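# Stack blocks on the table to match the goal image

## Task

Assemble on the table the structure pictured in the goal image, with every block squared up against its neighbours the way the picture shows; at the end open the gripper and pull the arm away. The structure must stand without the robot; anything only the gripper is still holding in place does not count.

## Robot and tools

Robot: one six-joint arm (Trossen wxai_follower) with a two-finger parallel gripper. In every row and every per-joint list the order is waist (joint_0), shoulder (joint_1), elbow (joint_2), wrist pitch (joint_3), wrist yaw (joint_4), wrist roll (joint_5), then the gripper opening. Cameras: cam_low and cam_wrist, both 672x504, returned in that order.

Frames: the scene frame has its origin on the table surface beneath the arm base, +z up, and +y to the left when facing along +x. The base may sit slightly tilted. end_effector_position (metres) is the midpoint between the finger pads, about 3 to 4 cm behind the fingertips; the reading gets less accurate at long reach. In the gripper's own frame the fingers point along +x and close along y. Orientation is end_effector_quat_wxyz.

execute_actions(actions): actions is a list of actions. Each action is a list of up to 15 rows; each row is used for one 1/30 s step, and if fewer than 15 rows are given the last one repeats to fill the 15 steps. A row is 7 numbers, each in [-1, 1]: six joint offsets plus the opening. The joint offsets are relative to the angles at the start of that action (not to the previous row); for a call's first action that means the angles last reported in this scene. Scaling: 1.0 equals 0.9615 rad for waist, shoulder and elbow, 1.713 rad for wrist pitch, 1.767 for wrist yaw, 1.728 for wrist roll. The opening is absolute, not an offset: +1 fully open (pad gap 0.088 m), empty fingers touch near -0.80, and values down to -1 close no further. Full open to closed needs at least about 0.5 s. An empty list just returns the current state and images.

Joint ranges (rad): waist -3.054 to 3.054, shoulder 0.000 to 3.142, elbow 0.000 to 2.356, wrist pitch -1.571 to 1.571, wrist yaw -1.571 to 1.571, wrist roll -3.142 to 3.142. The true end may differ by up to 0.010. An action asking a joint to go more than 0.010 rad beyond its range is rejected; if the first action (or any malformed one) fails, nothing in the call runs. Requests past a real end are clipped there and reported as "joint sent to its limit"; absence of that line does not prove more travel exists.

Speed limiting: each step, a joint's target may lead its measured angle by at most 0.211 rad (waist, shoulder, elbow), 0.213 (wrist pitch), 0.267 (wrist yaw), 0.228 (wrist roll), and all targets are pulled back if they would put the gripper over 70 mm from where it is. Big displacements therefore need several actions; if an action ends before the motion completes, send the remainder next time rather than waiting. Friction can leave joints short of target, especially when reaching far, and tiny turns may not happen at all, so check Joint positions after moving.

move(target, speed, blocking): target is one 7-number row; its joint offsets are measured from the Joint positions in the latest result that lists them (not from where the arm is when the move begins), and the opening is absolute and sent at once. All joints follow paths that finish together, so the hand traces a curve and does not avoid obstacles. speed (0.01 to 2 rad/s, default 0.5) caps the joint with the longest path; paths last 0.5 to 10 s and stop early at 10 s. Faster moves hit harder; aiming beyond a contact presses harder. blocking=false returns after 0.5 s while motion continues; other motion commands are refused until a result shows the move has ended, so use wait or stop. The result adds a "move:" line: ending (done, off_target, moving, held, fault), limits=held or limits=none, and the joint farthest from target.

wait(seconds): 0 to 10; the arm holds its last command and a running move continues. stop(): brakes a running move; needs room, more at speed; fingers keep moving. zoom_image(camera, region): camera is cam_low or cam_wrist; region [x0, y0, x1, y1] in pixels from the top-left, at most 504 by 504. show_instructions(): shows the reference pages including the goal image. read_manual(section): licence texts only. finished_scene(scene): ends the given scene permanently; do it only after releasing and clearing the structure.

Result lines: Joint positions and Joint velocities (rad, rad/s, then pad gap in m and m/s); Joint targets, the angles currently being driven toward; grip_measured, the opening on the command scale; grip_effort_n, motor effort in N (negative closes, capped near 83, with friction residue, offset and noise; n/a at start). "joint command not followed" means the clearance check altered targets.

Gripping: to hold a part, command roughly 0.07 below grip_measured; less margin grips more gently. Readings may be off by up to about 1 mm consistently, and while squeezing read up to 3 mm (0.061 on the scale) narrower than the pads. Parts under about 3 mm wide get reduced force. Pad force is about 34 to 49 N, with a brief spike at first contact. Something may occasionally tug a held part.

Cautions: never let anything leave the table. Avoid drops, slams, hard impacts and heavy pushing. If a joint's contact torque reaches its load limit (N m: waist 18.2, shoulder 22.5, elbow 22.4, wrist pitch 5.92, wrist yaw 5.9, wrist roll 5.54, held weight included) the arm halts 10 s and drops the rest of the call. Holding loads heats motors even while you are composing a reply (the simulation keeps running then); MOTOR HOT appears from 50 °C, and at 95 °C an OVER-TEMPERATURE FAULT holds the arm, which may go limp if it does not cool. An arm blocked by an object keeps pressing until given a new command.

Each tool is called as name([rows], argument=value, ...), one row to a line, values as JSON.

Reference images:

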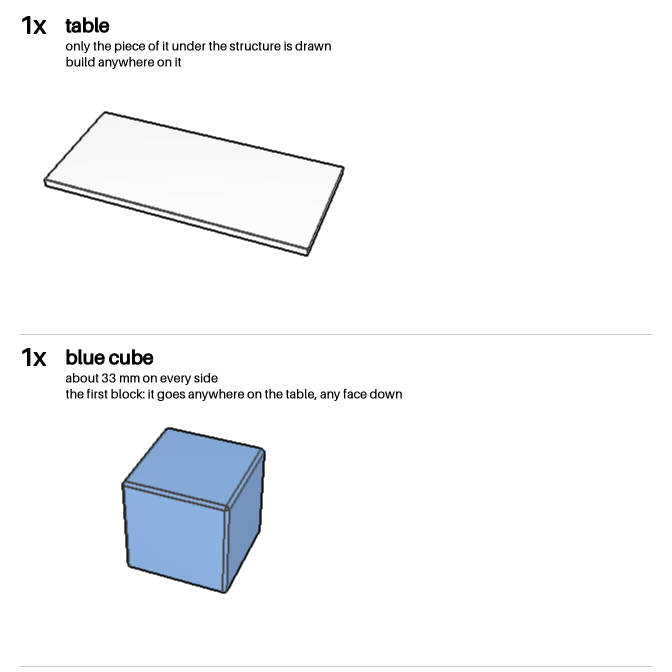

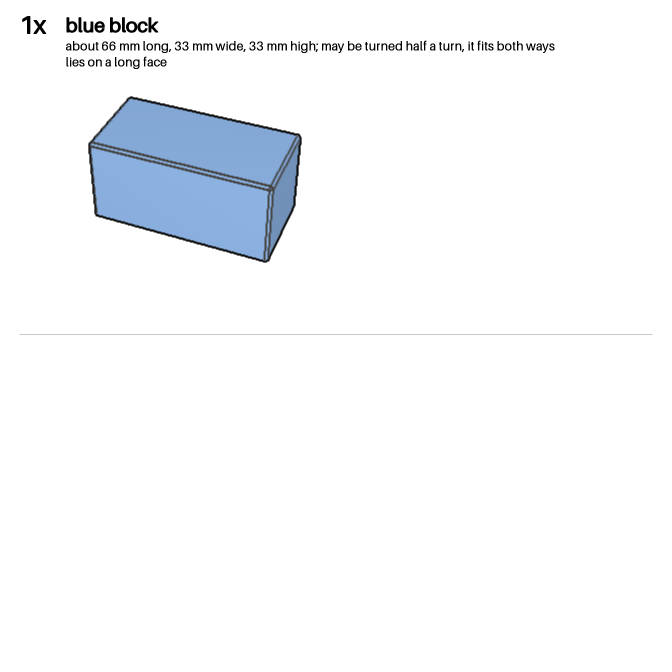

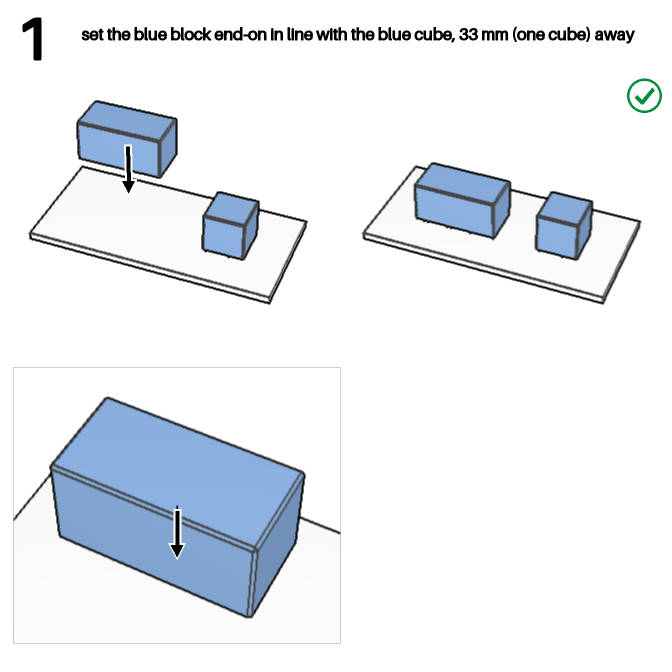

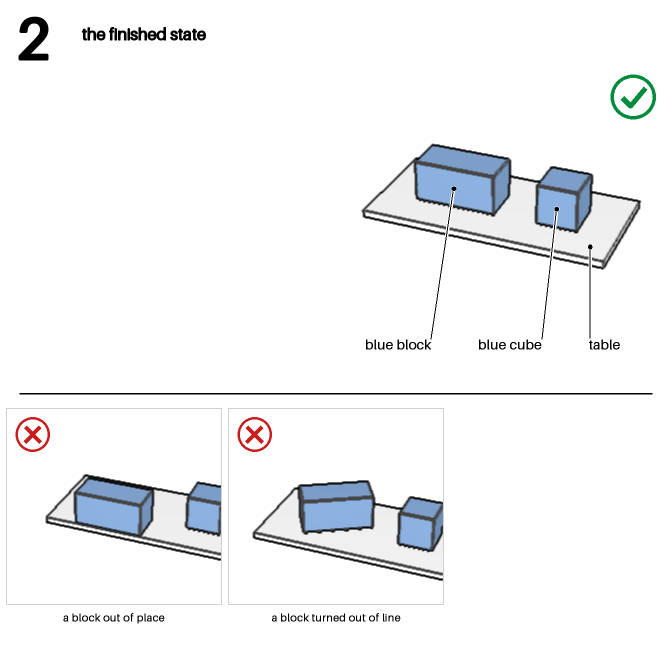

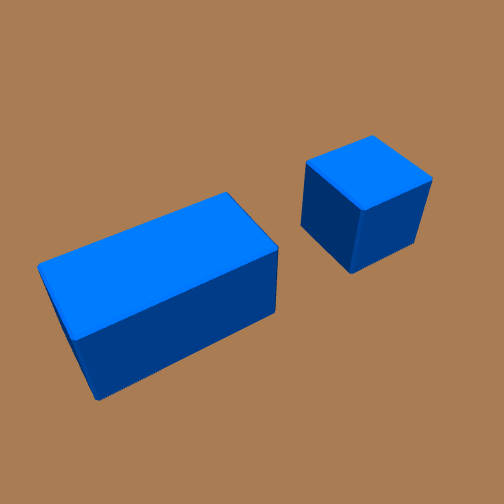

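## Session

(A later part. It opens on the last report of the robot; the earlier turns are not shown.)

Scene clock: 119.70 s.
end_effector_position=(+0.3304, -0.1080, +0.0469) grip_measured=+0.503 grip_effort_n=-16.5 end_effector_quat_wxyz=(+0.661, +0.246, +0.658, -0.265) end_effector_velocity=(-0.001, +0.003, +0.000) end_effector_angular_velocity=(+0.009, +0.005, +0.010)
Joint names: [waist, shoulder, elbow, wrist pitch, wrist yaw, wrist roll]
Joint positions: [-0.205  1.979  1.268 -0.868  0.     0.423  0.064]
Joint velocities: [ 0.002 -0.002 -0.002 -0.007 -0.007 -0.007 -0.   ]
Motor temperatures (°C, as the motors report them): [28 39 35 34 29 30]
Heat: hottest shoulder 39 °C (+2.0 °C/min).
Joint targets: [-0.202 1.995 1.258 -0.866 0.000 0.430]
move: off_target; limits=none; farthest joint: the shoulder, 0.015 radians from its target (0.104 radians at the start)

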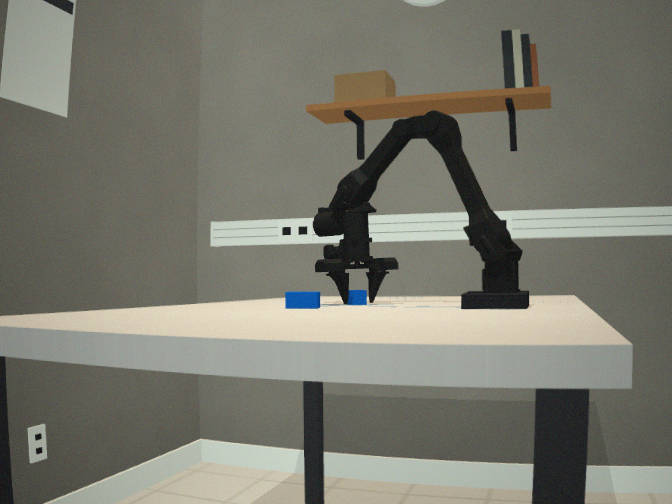

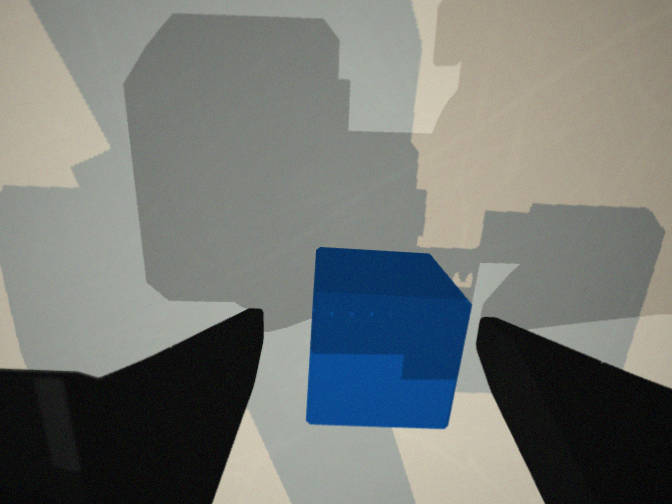

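execute_actions([
  [[0,0,0,0,0,0,0.4],[0,0,0,0,0,0,0.3],[0,0,0,0,0,0,0.2],[0,0,0,0,0,0,0.14],[0,0,0,0,0,0,0.08],[0,0,0,0,0,0,0.04],[0,0,0,0,0,0,0],[0,0,0,0,0,0,-0.03],[0,0,0,0,0,0,-0.06],[0,0,0,0,0,0,-0.09],[0,0,0,0,0,0,-0.12],[0,0,0,0,0,0,-0.15],[0,0,0,0,0,0,-0.18],[0,0,0,0,0,0,-0.21],[0,0,0,0,0,0,-0.24]],
  [[0,0,0,0,0,0,-0.27]],
])

move(target=[0.05,-0.16,0,-0.085,0,0,-0.27], speed=0.4)

move(target=[0.445,-0.03,-0.095,0.035,0,-0.245,-0.27], speed=0.6)

Scene clock: 127.47 s.
end_effector_position=(+0.3305, -0.1080, +0.0469) grip_measured=-0.146 grip_effort_n=-83.5 end_effector_quat_wxyz=(+0.661, +0.246, +0.658, -0.265) end_effector_velocity=(-0.001, -0.001, +0.001) end_effector_angular_velocity=(+0.008, +0.000, -0.000)
Joint names: [waist, shoulder, elbow, wrist pitch, wrist yaw, wrist roll]
Joint positions: [-0.205  1.979  1.268 -0.868  0.     0.423  0.032]
Joint velocities: [-0.007 -0.002  0.002 -0.007 -0.007 -0.007 -0.   ]
Motor temperatures (°C, as the motors report them): [28 39 35 34 29 30]
Heat: hottest shoulder 39 °C (+0.0 °C/min).
Joint targets: [-0.205 1.979 1.268 -0.868 0.000 0.423]

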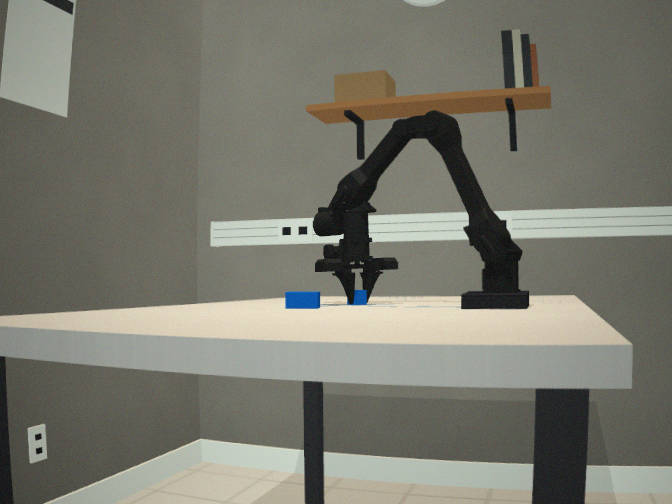

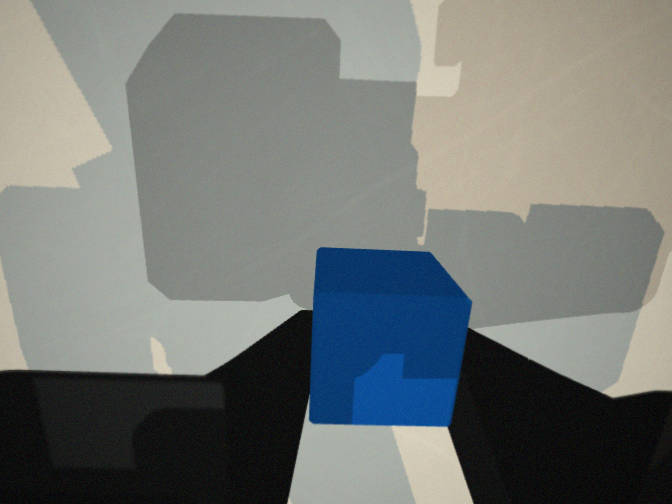

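Scene clock: 128.40 s.
end_effector_position=(+0.3140, -0.0857, +0.0912) grip_measured=-0.146 grip_effort_n=-83.5 end_effector_quat_wxyz=(+0.665, +0.231, +0.664, -0.250) end_effector_velocity=(-0.001, +0.003, +0.000) end_effector_angular_velocity=(+0.023, +0.001, -0.010)
Joint names: [waist, shoulder, elbow, wrist pitch, wrist yaw, wrist roll]
Joint positions: [-0.159  1.839  1.268 -1.012  0.     0.423  0.032]
Joint velocities: [-0.002 -0.002 -0.002 -0.007 -0.022  0.007 -0.   ]
Motor temperatures (°C, as the motors report them): [28 40 35 34 29 30]
Heat: hottest shoulder 40 °C (+1.0 °C/min).
Joint targets: [-0.157 1.826 1.268 -1.014 0.000 0.423]
move: off_target; limits=none; farthest joint: the shoulder, 0.014 radians from its target (0.154 radians at the start)

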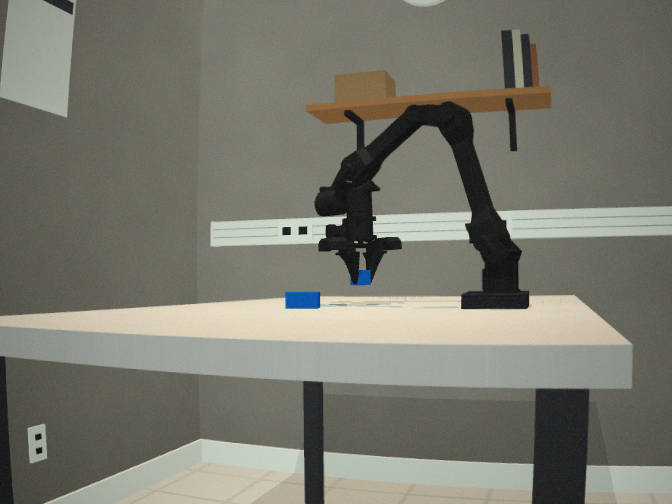

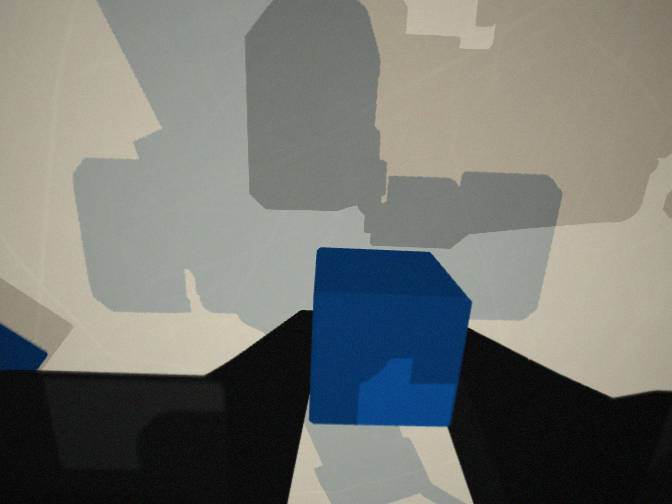

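Scene clock: 129.70 s.
end_effector_position=(+0.3108, +0.0497, +0.0727) grip_measured=-0.146 grip_effort_n=-83.5 end_effector_quat_wxyz=(+0.698, -0.063, +0.712, +0.041) end_effector_velocity=(-0.000, +0.000, +0.000) end_effector_angular_velocity=(+0.008, -0.006, +0.005)
Joint names: [waist, shoulder, elbow, wrist pitch, wrist yaw, wrist roll]
Joint positions: [ 0.267  1.824  1.188 -0.954  0.     0.007  0.032]
Joint velocities: [-0.002 -0.007 -0.007  0.007 -0.007 -0.007 -0.   ]
Motor temperatures (°C, as the motors report them): [28 40 35 34 29 30]
Heat: hottest shoulder 40 °C (+0.0 °C/min).
Joint targets: [0.269 1.810 1.177 -0.952 0.000 -0.000]
move: off_target; limits=none; farthest joint: the shoulder, 0.014 radians from its target (0.029 radians at the start)

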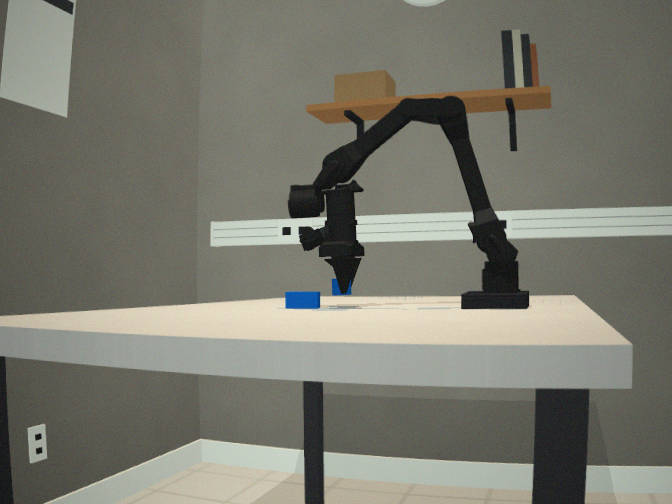

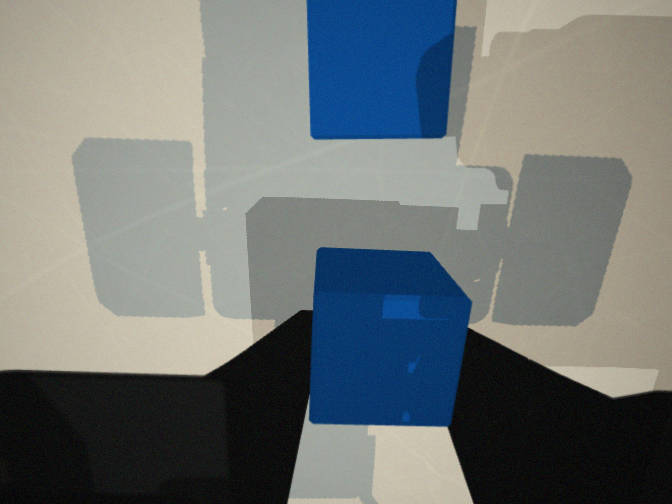

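move(target=[-0.023,0,-0.104,0.065,-0.018,-0.04,-0.27], speed=0.2)

zoom_image(camera="cam_low", region=[270,250,380,320])

Scene clock: 139.97 s.
end_effector_position=(+0.3057, +0.0465, +0.0523) grip_measured=-0.146 grip_effort_n=-83.5 end_effector_quat_wxyz=(+0.703, -0.067, +0.704, +0.067) end_effector_velocity=(-0.004, -0.000, -0.001) end_effector_angular_velocity=(+0.006, +0.013, +0.005)
Joint names: [waist, shoulder, elbow, wrist pitch, wrist yaw, wrist roll]
Joint positions: [ 0.247  1.824  1.098 -0.844 -0.028 -0.055  0.032]
Joint velocities: [-0.002 -0.002 -0.007 -0.007 -0.007 -0.007 -0.   ]
Motor temperatures (°C, as the motors report them): [28 41 35 33 29 30]
Heat: hottest shoulder 41 °C (+0.0 °C/min).
Joint targets: [0.245 1.824 1.088 -0.842 -0.032 -0.062]
move: done; limits=none; farthest joint: the elbow, 0.010 radians from its target (0.100 radians at the start)

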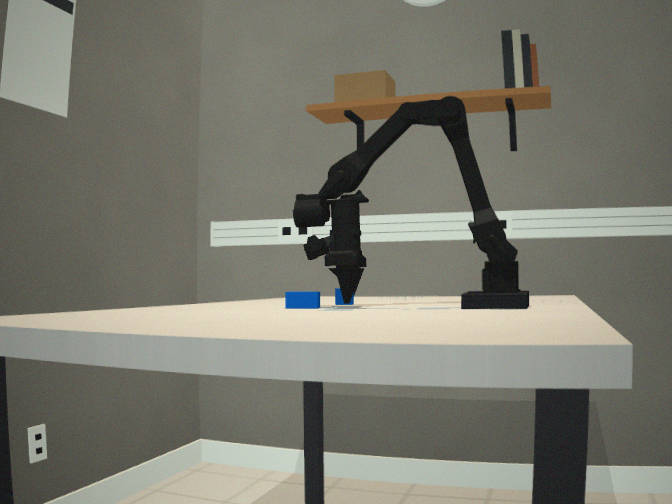

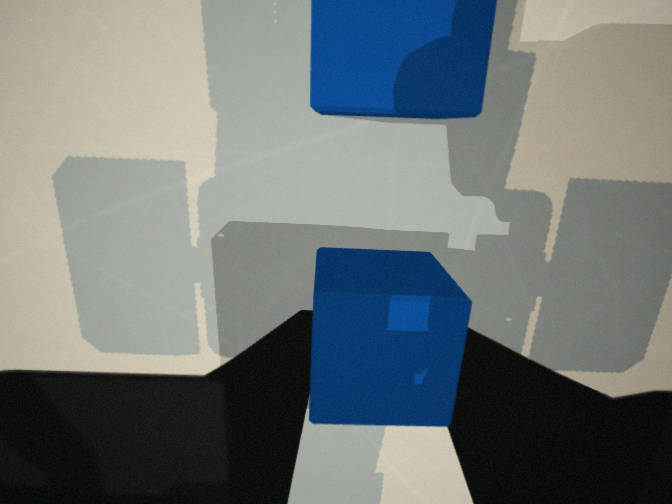

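Region (270, 250, 380, 320) of cam_low's 672x504 image, scaled by 4.582, with more detail than that image has; it fills the top 321 rows of this view, and the rest is white.

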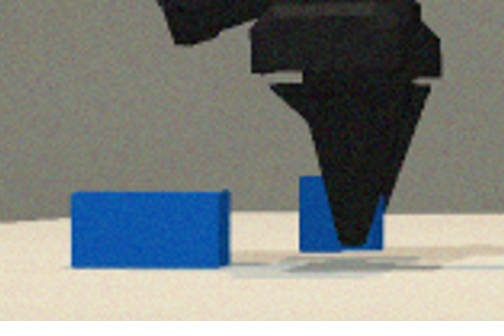

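move(target=[0.008,0.038,0,0.014,0,0,-0.27], speed=0.08)

zoom_image(camera="cam_low", region=[270,250,380,320])

Scene clock: 145.40 s.
end_effector_position=(+0.3084, +0.0484, +0.0460) grip_measured=-0.146 grip_effort_n=-83.5 end_effector_quat_wxyz=(+0.703, -0.069, +0.704, +0.069) end_effector_velocity=(-0.006, +0.001, +0.000) end_effector_angular_velocity=(+0.004, +0.023, +0.009)
Joint names: [waist, shoulder, elbow, wrist pitch, wrist yaw, wrist roll]
Joint positions: [ 0.253  1.846  1.097 -0.822 -0.028 -0.056  0.032]
Joint velocities: [ 0.002 -0.002 -0.002 -0.022 -0.007 -0.007 -0.   ]
Motor temperatures (°C, as the motors report them): [28 41 35 33 29 30]
Heat: hottest shoulder 41 °C (+1.0 °C/min).
Joint targets: [0.255 1.861 1.098 -0.821 -0.028 -0.056]
move: off_target; limits=none; farthest joint: the shoulder, 0.015 radians from its target (0.036 radians at the start)

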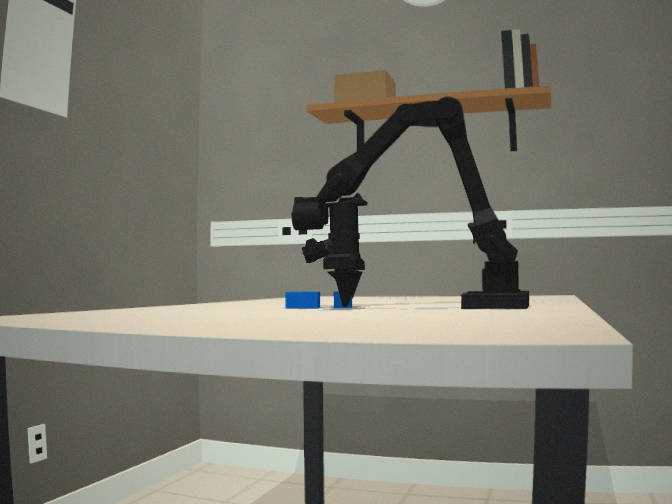

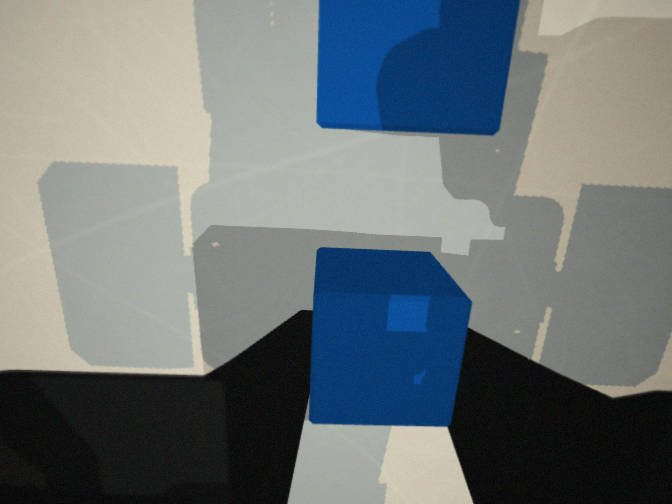

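Region (270, 250, 380, 320) of cam_low's 672x504 image, scaled by 4.582, with more detail than that image has; it fills the top 321 rows of this view, and the rest is white.

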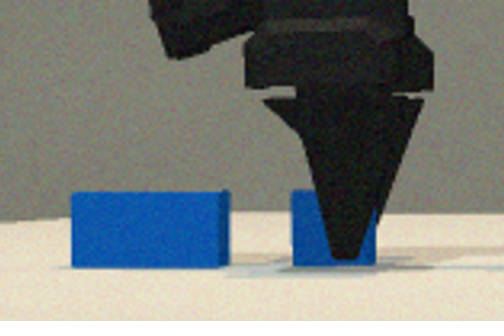

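execute_actions([
  [[0,0,0,0,0,0,-0.18],[0,0,0,0,0,0,-0.15],[0,0,0,0,0,0,-0.13],[0,0,0,0,0,0,-0.11],[0,0,0,0,0,0,-0.09],[0,0,0,0,0,0,-0.07],[0,0,0,0,0,0,-0.05],[0,0,0,0,0,0,0],[0,0,0,0,0,0,0.1],[0,0,0,0,0,0,0.2],[0,0,0,0,0,0,0.4]],
])

move(target=[0,-0.3,0.3,-0.25,0,0,0.6], speed=0.6)

zoom_image(camera="cam_wrist", region=[200,60,500,360])

Scene clock: 152.13 s.
end_effector_position=(+0.3084, +0.0484, +0.0460) grip_measured=+0.334 grip_effort_n=14.2 end_effector_quat_wxyz=(+0.703, -0.069, +0.704, +0.069) end_effector_velocity=(-0.002, +0.000, +0.002) end_effector_angular_velocity=(+0.007, +0.003, +0.005)
Joint names: [waist, shoulder, elbow, wrist pitch, wrist yaw, wrist roll]
Joint positions: [ 0.253  1.846  1.097 -0.822 -0.028 -0.056  0.055]
Joint velocities: [-0.002 -0.007 -0.002 -0.007 -0.007 -0.007  0.036]
Motor temperatures (°C, as the motors report them): [28 41 35 33 29 30]
Heat: hottest shoulder 41 °C (+2.0 °C/min).
Joint targets: [0.253 1.846 1.097 -0.822 -0.028 -0.056]

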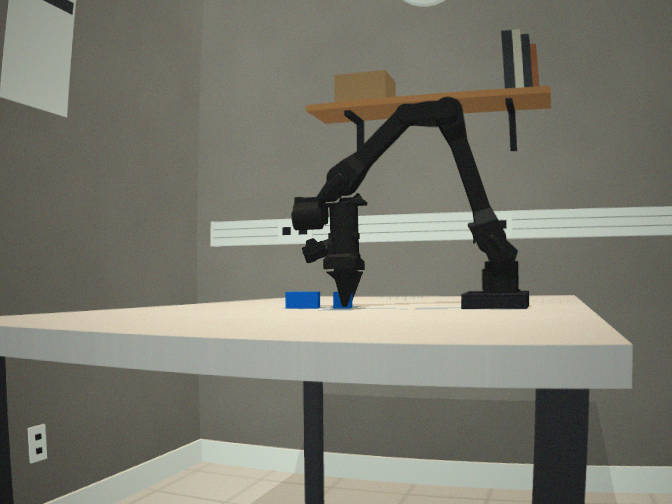

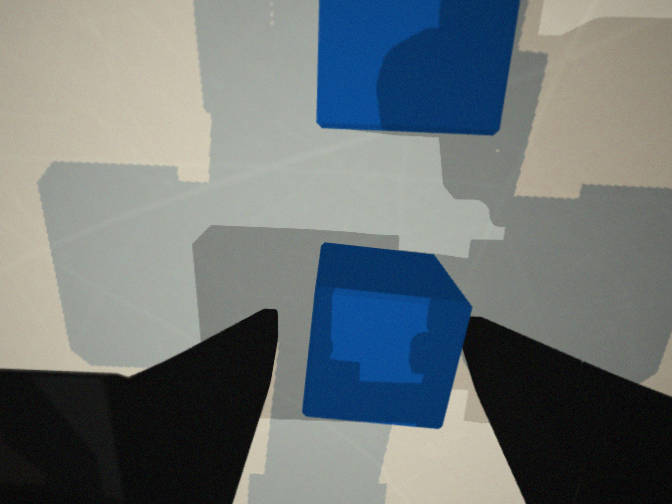

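Scene clock: 153.43 s.
end_effector_position=(+0.2955, +0.0509, +0.1942) grip_measured=+0.597 grip_effort_n=14.2 end_effector_quat_wxyz=(+0.750, -0.069, +0.654, +0.072) end_effector_velocity=(-0.002, -0.002, -0.000) end_effector_angular_velocity=(-0.009, +0.006, +0.004)
Joint names: [waist, shoulder, elbow, wrist pitch, wrist yaw, wrist roll]
Joint positions: [ 0.253  1.563  1.377 -1.248 -0.028 -0.056  0.068]
Joint velocities: [-0.002 -0.002 -0.002 -0.007  0.007 -0.007 -0.   ]
Motor temperatures (°C, as the motors report them): [28 41 35 33 29 30]
Heat: hottest shoulder 41 °C (+2.0 °C/min).
Joint targets: [0.253 1.557 1.386 -1.251 -0.028 -0.056]
move: done; limits=none; farthest joint: the elbow, 0.008 radians from its target (0.288 radians at the start)

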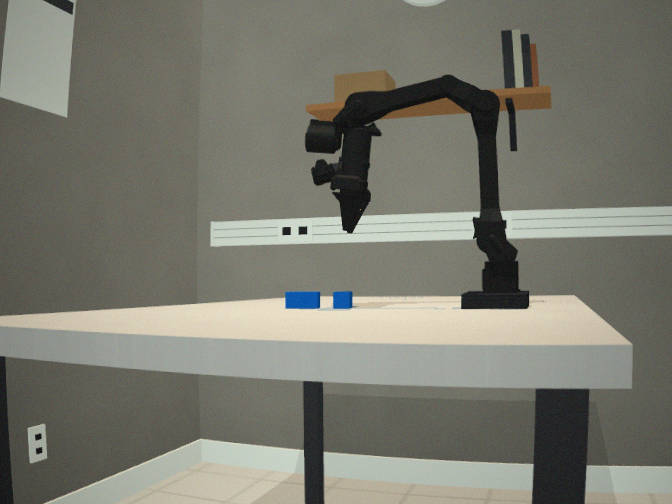

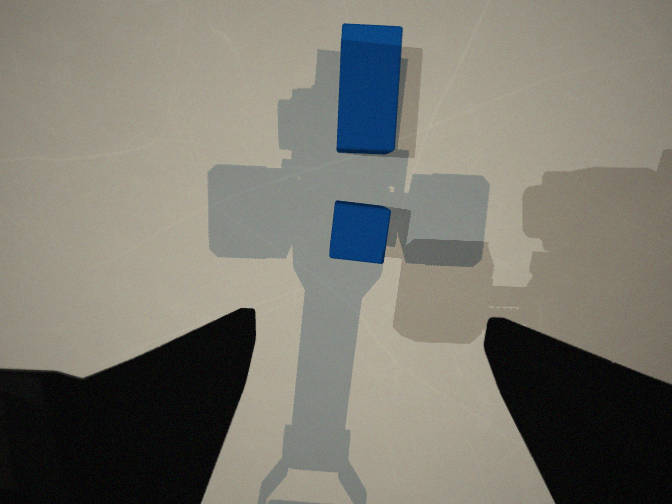

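Region (200, 60, 500, 360) of cam_wrist's 672x504 image, scaled by 1.680, with more detail than that image has.

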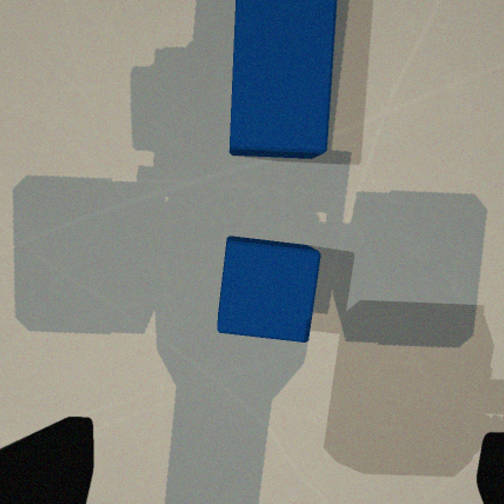

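move(target=[0,0.308,-0.301,0.249,0,0,0.3], speed=0.5)

execute_actions([
  [[0,0,0,0,0,0,0.2],[0,0,0,0,0,0,0.1],[0,0,0,0,0,0,0.05],[0,0,0,0,0,0,0],[0,0,0,0,0,0,-0.03],[0,0,0,0,0,0,-0.06],[0,0,0,0,0,0,-0.08],[0,0,0,0,0,0,-0.1],[0,0,0,0,0,0,-0.12],[0,0,0,0,0,0,-0.14],[0,0,0,0,0,0,-0.16],[0,0,0,0,0,0,-0.18],[0,0,0,0,0,0,-0.2]],
  [[0,0,0,0,0,0,-0.2]],
  [[0,0,0,0,0,0,-0.15],[0,0,0,0,0,0,-0.14],[0,0,0,0,0,0,-0.13],[0,0,0,0,0,0,-0.12],[0,0,0,0,0,0,-0.11],[0,0,0,0,0,0,-0.1],[0,0,0,0,0,0,-0.09],[0,0,0,0,0,0,-0.08],[0,0,0,0,0,0,-0.07],[0,0,0,0,0,0,-0.06],[0,0,0,0,0,0,-0.05],[0,0,0,0,0,0,-0.04],[0,0,0,0,0,0,-0.03],[0,0,0,0,0,0,-0.02],[0,0,0,0,0,0,0]],
  [[0,0,0,0,0,0,0.2]],
])

Scene clock: 162.07 s.
end_effector_position=(+0.3082, +0.0484, +0.0461) grip_measured=+0.303 grip_effort_n=-17.0 end_effector_quat_wxyz=(+0.703, -0.069, +0.705, +0.069) end_effector_velocity=(-0.002, +0.000, +0.000) end_effector_angular_velocity=(+0.006, +0.008, +0.005)
Joint names: [waist, shoulder, elbow, wrist pitch, wrist yaw, wrist roll]
Joint positions: [ 0.253  1.846  1.098 -0.824 -0.028 -0.056  0.054]
Joint velocities: [-0.002 -0.002 -0.002 -0.007 -0.007 -0.007 -0.   ]
Motor temperatures (°C, as the motors report them): [28 41 36 32 29 30]
Heat: hottest shoulder 41 °C (+2.0 °C/min).
Joint targets: [0.253 1.859 1.088 -0.822 -0.028 -0.056]
move: off_target; limits=none; farthest joint: the shoulder, 0.014 radians from its target (0.296 radians at the start)

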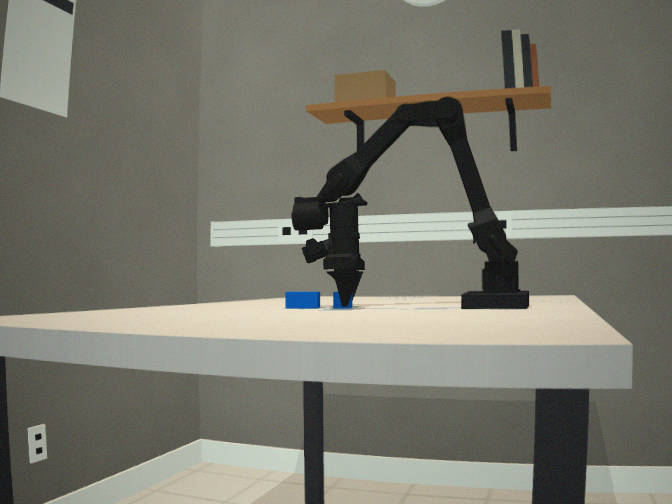

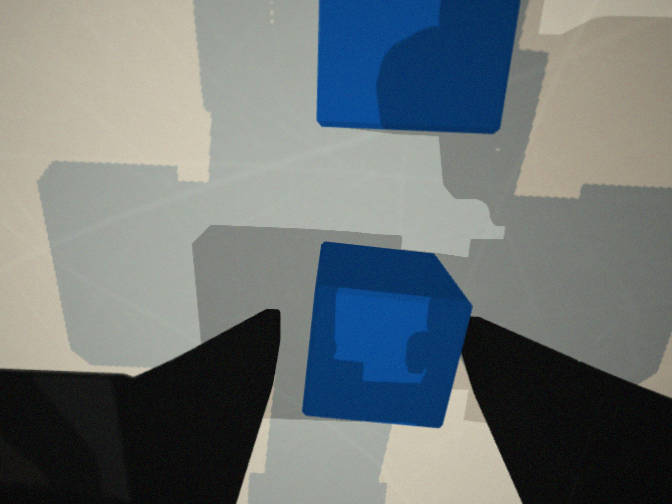

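Scene clock: 164.07 s.
end_effector_position=(+0.3082, +0.0484, +0.0461) grip_measured=+0.196 grip_effort_n=14.2 end_effector_quat_wxyz=(+0.703, -0.069, +0.705, +0.069) end_effector_velocity=(+0.001, +0.001, +0.000) end_effector_angular_velocity=(+0.023, -0.004, +0.000)
Joint names: [waist, shoulder, elbow, wrist pitch, wrist yaw, wrist roll]
Joint positions: [ 0.253  1.846  1.098 -0.824 -0.028 -0.056  0.049]
Joint velocities: [-0.007 -0.002 -0.002  0.007 -0.022 -0.007  0.   ]
Motor temperatures (°C, as the motors report them): [28 41 36 32 29 30]
Heat: hottest shoulder 41 °C (+2.0 °C/min).
Joint targets: [0.253 1.846 1.098 -0.824 -0.028 -0.056]

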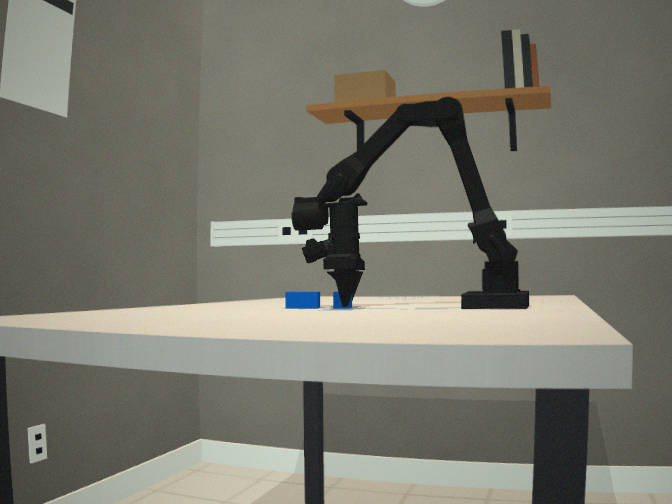

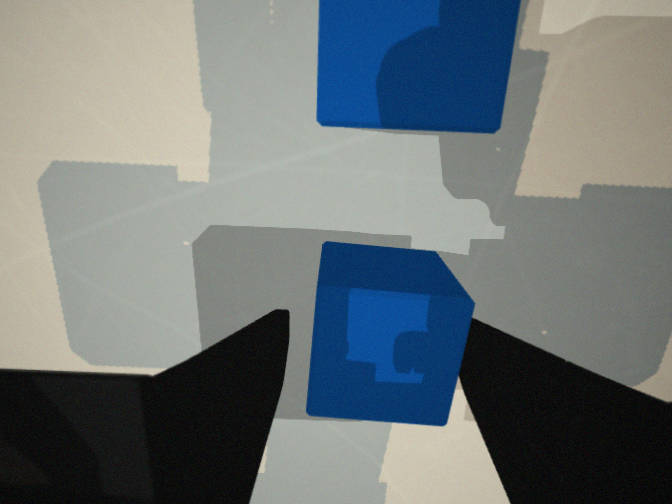

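execute_actions([
  [[0,0,0,0,0,0,0.1],[0,0,0,0,0,0,0.05],[0,0,0,0,0,0,0],[0,0,0,0,0,0,-0.03],[0,0,0,0,0,0,-0.06],[0,0,0,0,0,0,-0.08],[0,0,0,0,0,0,-0.1],[0,0,0,0,0,0,-0.12],[0,0,0,0,0,0,-0.14],[0,0,0,0,0,0,-0.16],[0,0,0,0,0,0,-0.18],[0,0,0,0,0,0,-0.2]],
  [[0,0,0,-0.002,0,-0.006,-0.2],[0,0,0,-0.003,0,-0.01,-0.2],[0,0,0,-0.004,0,-0.014,-0.2],[0,0,0,-0.005,0,-0.018,-0.2],[0,0,0,-0.006,0,-0.022,-0.2]],
  [[0,0,0,0,0,0,-0.15],[0,0,0,0,0,0,-0.14],[0,0,0,0,0,0,-0.13],[0,0,0,0,0,0,-0.12],[0,0,0,0,0,0,-0.11],[0,0,0,0,0,0,-0.1],[0,0,0,0,0,0,-0.09],[0,0,0,0,0,0,-0.08],[0,0,0,0,0,0,-0.07],[0,0,0,0,0,0,-0.06],[0,0,0,0,0,0,-0.05],[0,0,0,0,0,0,-0.04],[0,0,0,0,0,0,-0.03],[0,0,0,0,0,0,-0.02],[0,0,0,0,0,0,0]],
  [[0,0,0,0,0,0,0.3]],
])

Scene clock: 173.27 s.
end_effector_position=(+0.3068, +0.0482, +0.0461) grip_measured=+0.295 grip_effort_n=14.2 end_effector_quat_wxyz=(+0.699, -0.080, +0.706, +0.080) end_effector_velocity=(-0.002, +0.000, +0.002) end_effector_angular_velocity=(+0.007, +0.003, +0.005)
Joint names: [waist, shoulder, elbow, wrist pitch, wrist yaw, wrist roll]
Joint positions: [ 0.253  1.846  1.098 -0.83  -0.028 -0.087  0.053]
Joint velocities: [-0.002 -0.007 -0.002 -0.007 -0.007 -0.007  0.001]
Motor temperatures (°C, as the motors report them): [28 41 36 32 29 30]
Heat: hottest shoulder 41 °C (+2.0 °C/min).
Joint targets: [0.253 1.846 1.098 -0.830 -0.028 -0.087]

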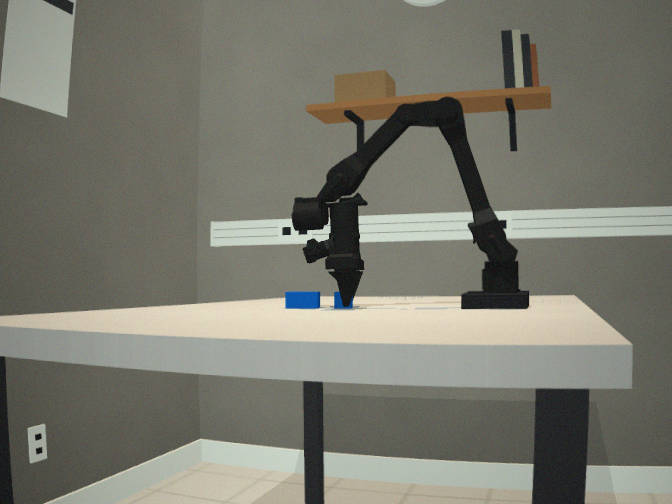

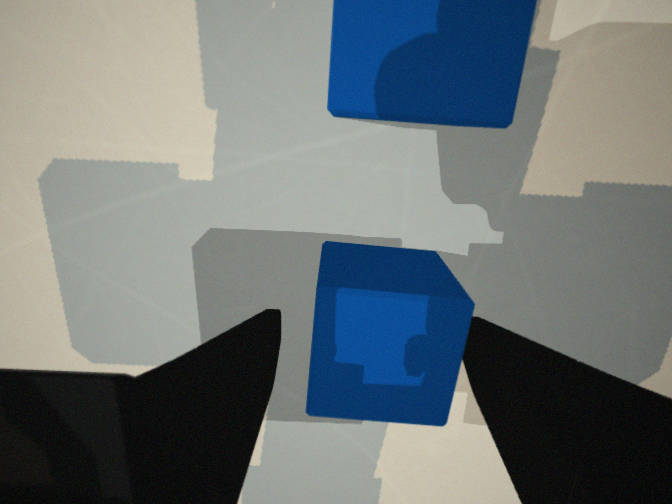

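move(target=[0,-0.3,0.3,-0.25,0,0,0.6], speed=0.6)

zoom_image(camera="cam_wrist", region=[230,0,530,300])

zoom_image(camera="cam_low", region=[270,270,370,320])

Scene clock: 177.43 s.
end_effector_position=(+0.2939, +0.0506, +0.1939) grip_measured=+0.597 grip_effort_n=14.2 end_effector_quat_wxyz=(+0.746, -0.080, +0.656, +0.082) end_effector_velocity=(-0.005, -0.000, -0.001) end_effector_angular_velocity=(+0.003, +0.023, +0.005)
Joint names: [waist, shoulder, elbow, wrist pitch, wrist yaw, wrist roll]
Joint positions: [ 0.253  1.564  1.377 -1.256 -0.028 -0.087  0.068]
Joint velocities: [-0.002 -0.002 -0.002 -0.022 -0.007 -0.007 -0.   ]
Motor temperatures (°C, as the motors report them): [28 42 36 32 29 30]
Heat: hottest shoulder 42 °C (+3.0 °C/min).
Joint targets: [0.253 1.557 1.386 -1.259 -0.028 -0.087]
move: done; limits=none; farthest joint: the elbow, 0.009 radians from its target (0.289 radians at the start)

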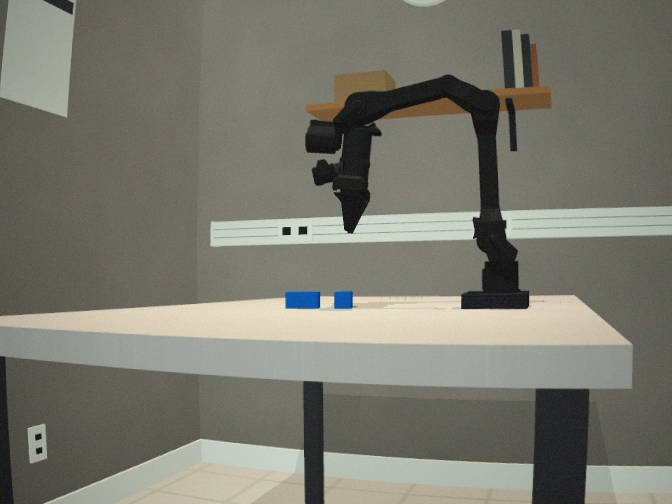

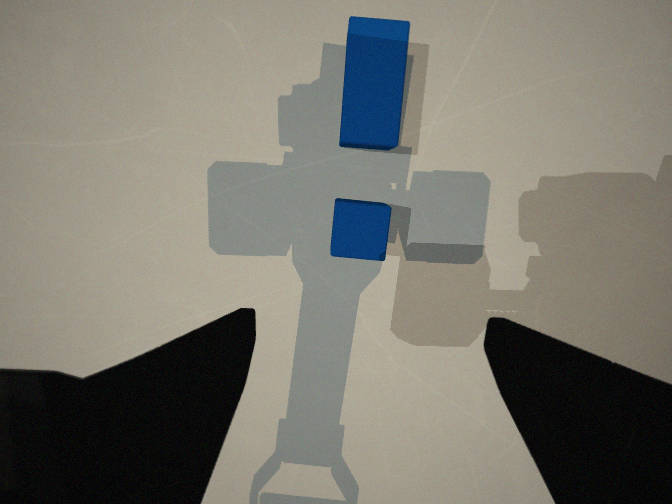

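Region (230, 0, 530, 300) of cam_wrist's 672x504 image, scaled by 1.680, with more detail than that image has.

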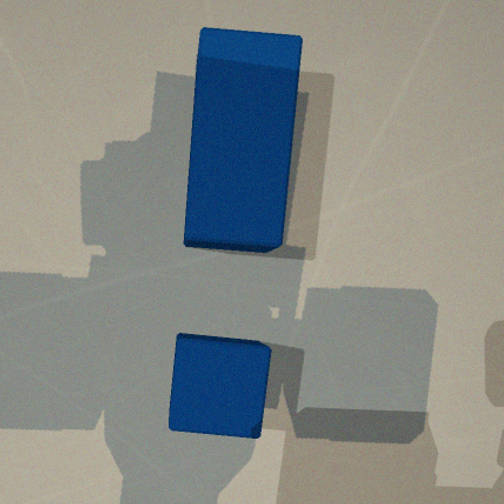

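Region (270, 270, 370, 320) of cam_low's 672x504 image, scaled by 5.040, with more detail than that image has.

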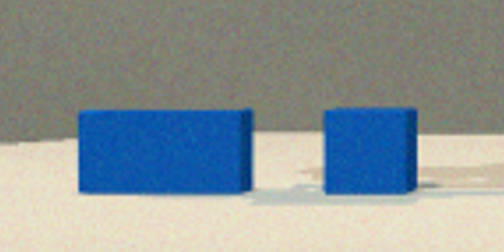

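finished_scene(scene=1)

The scene is finished: the task was done.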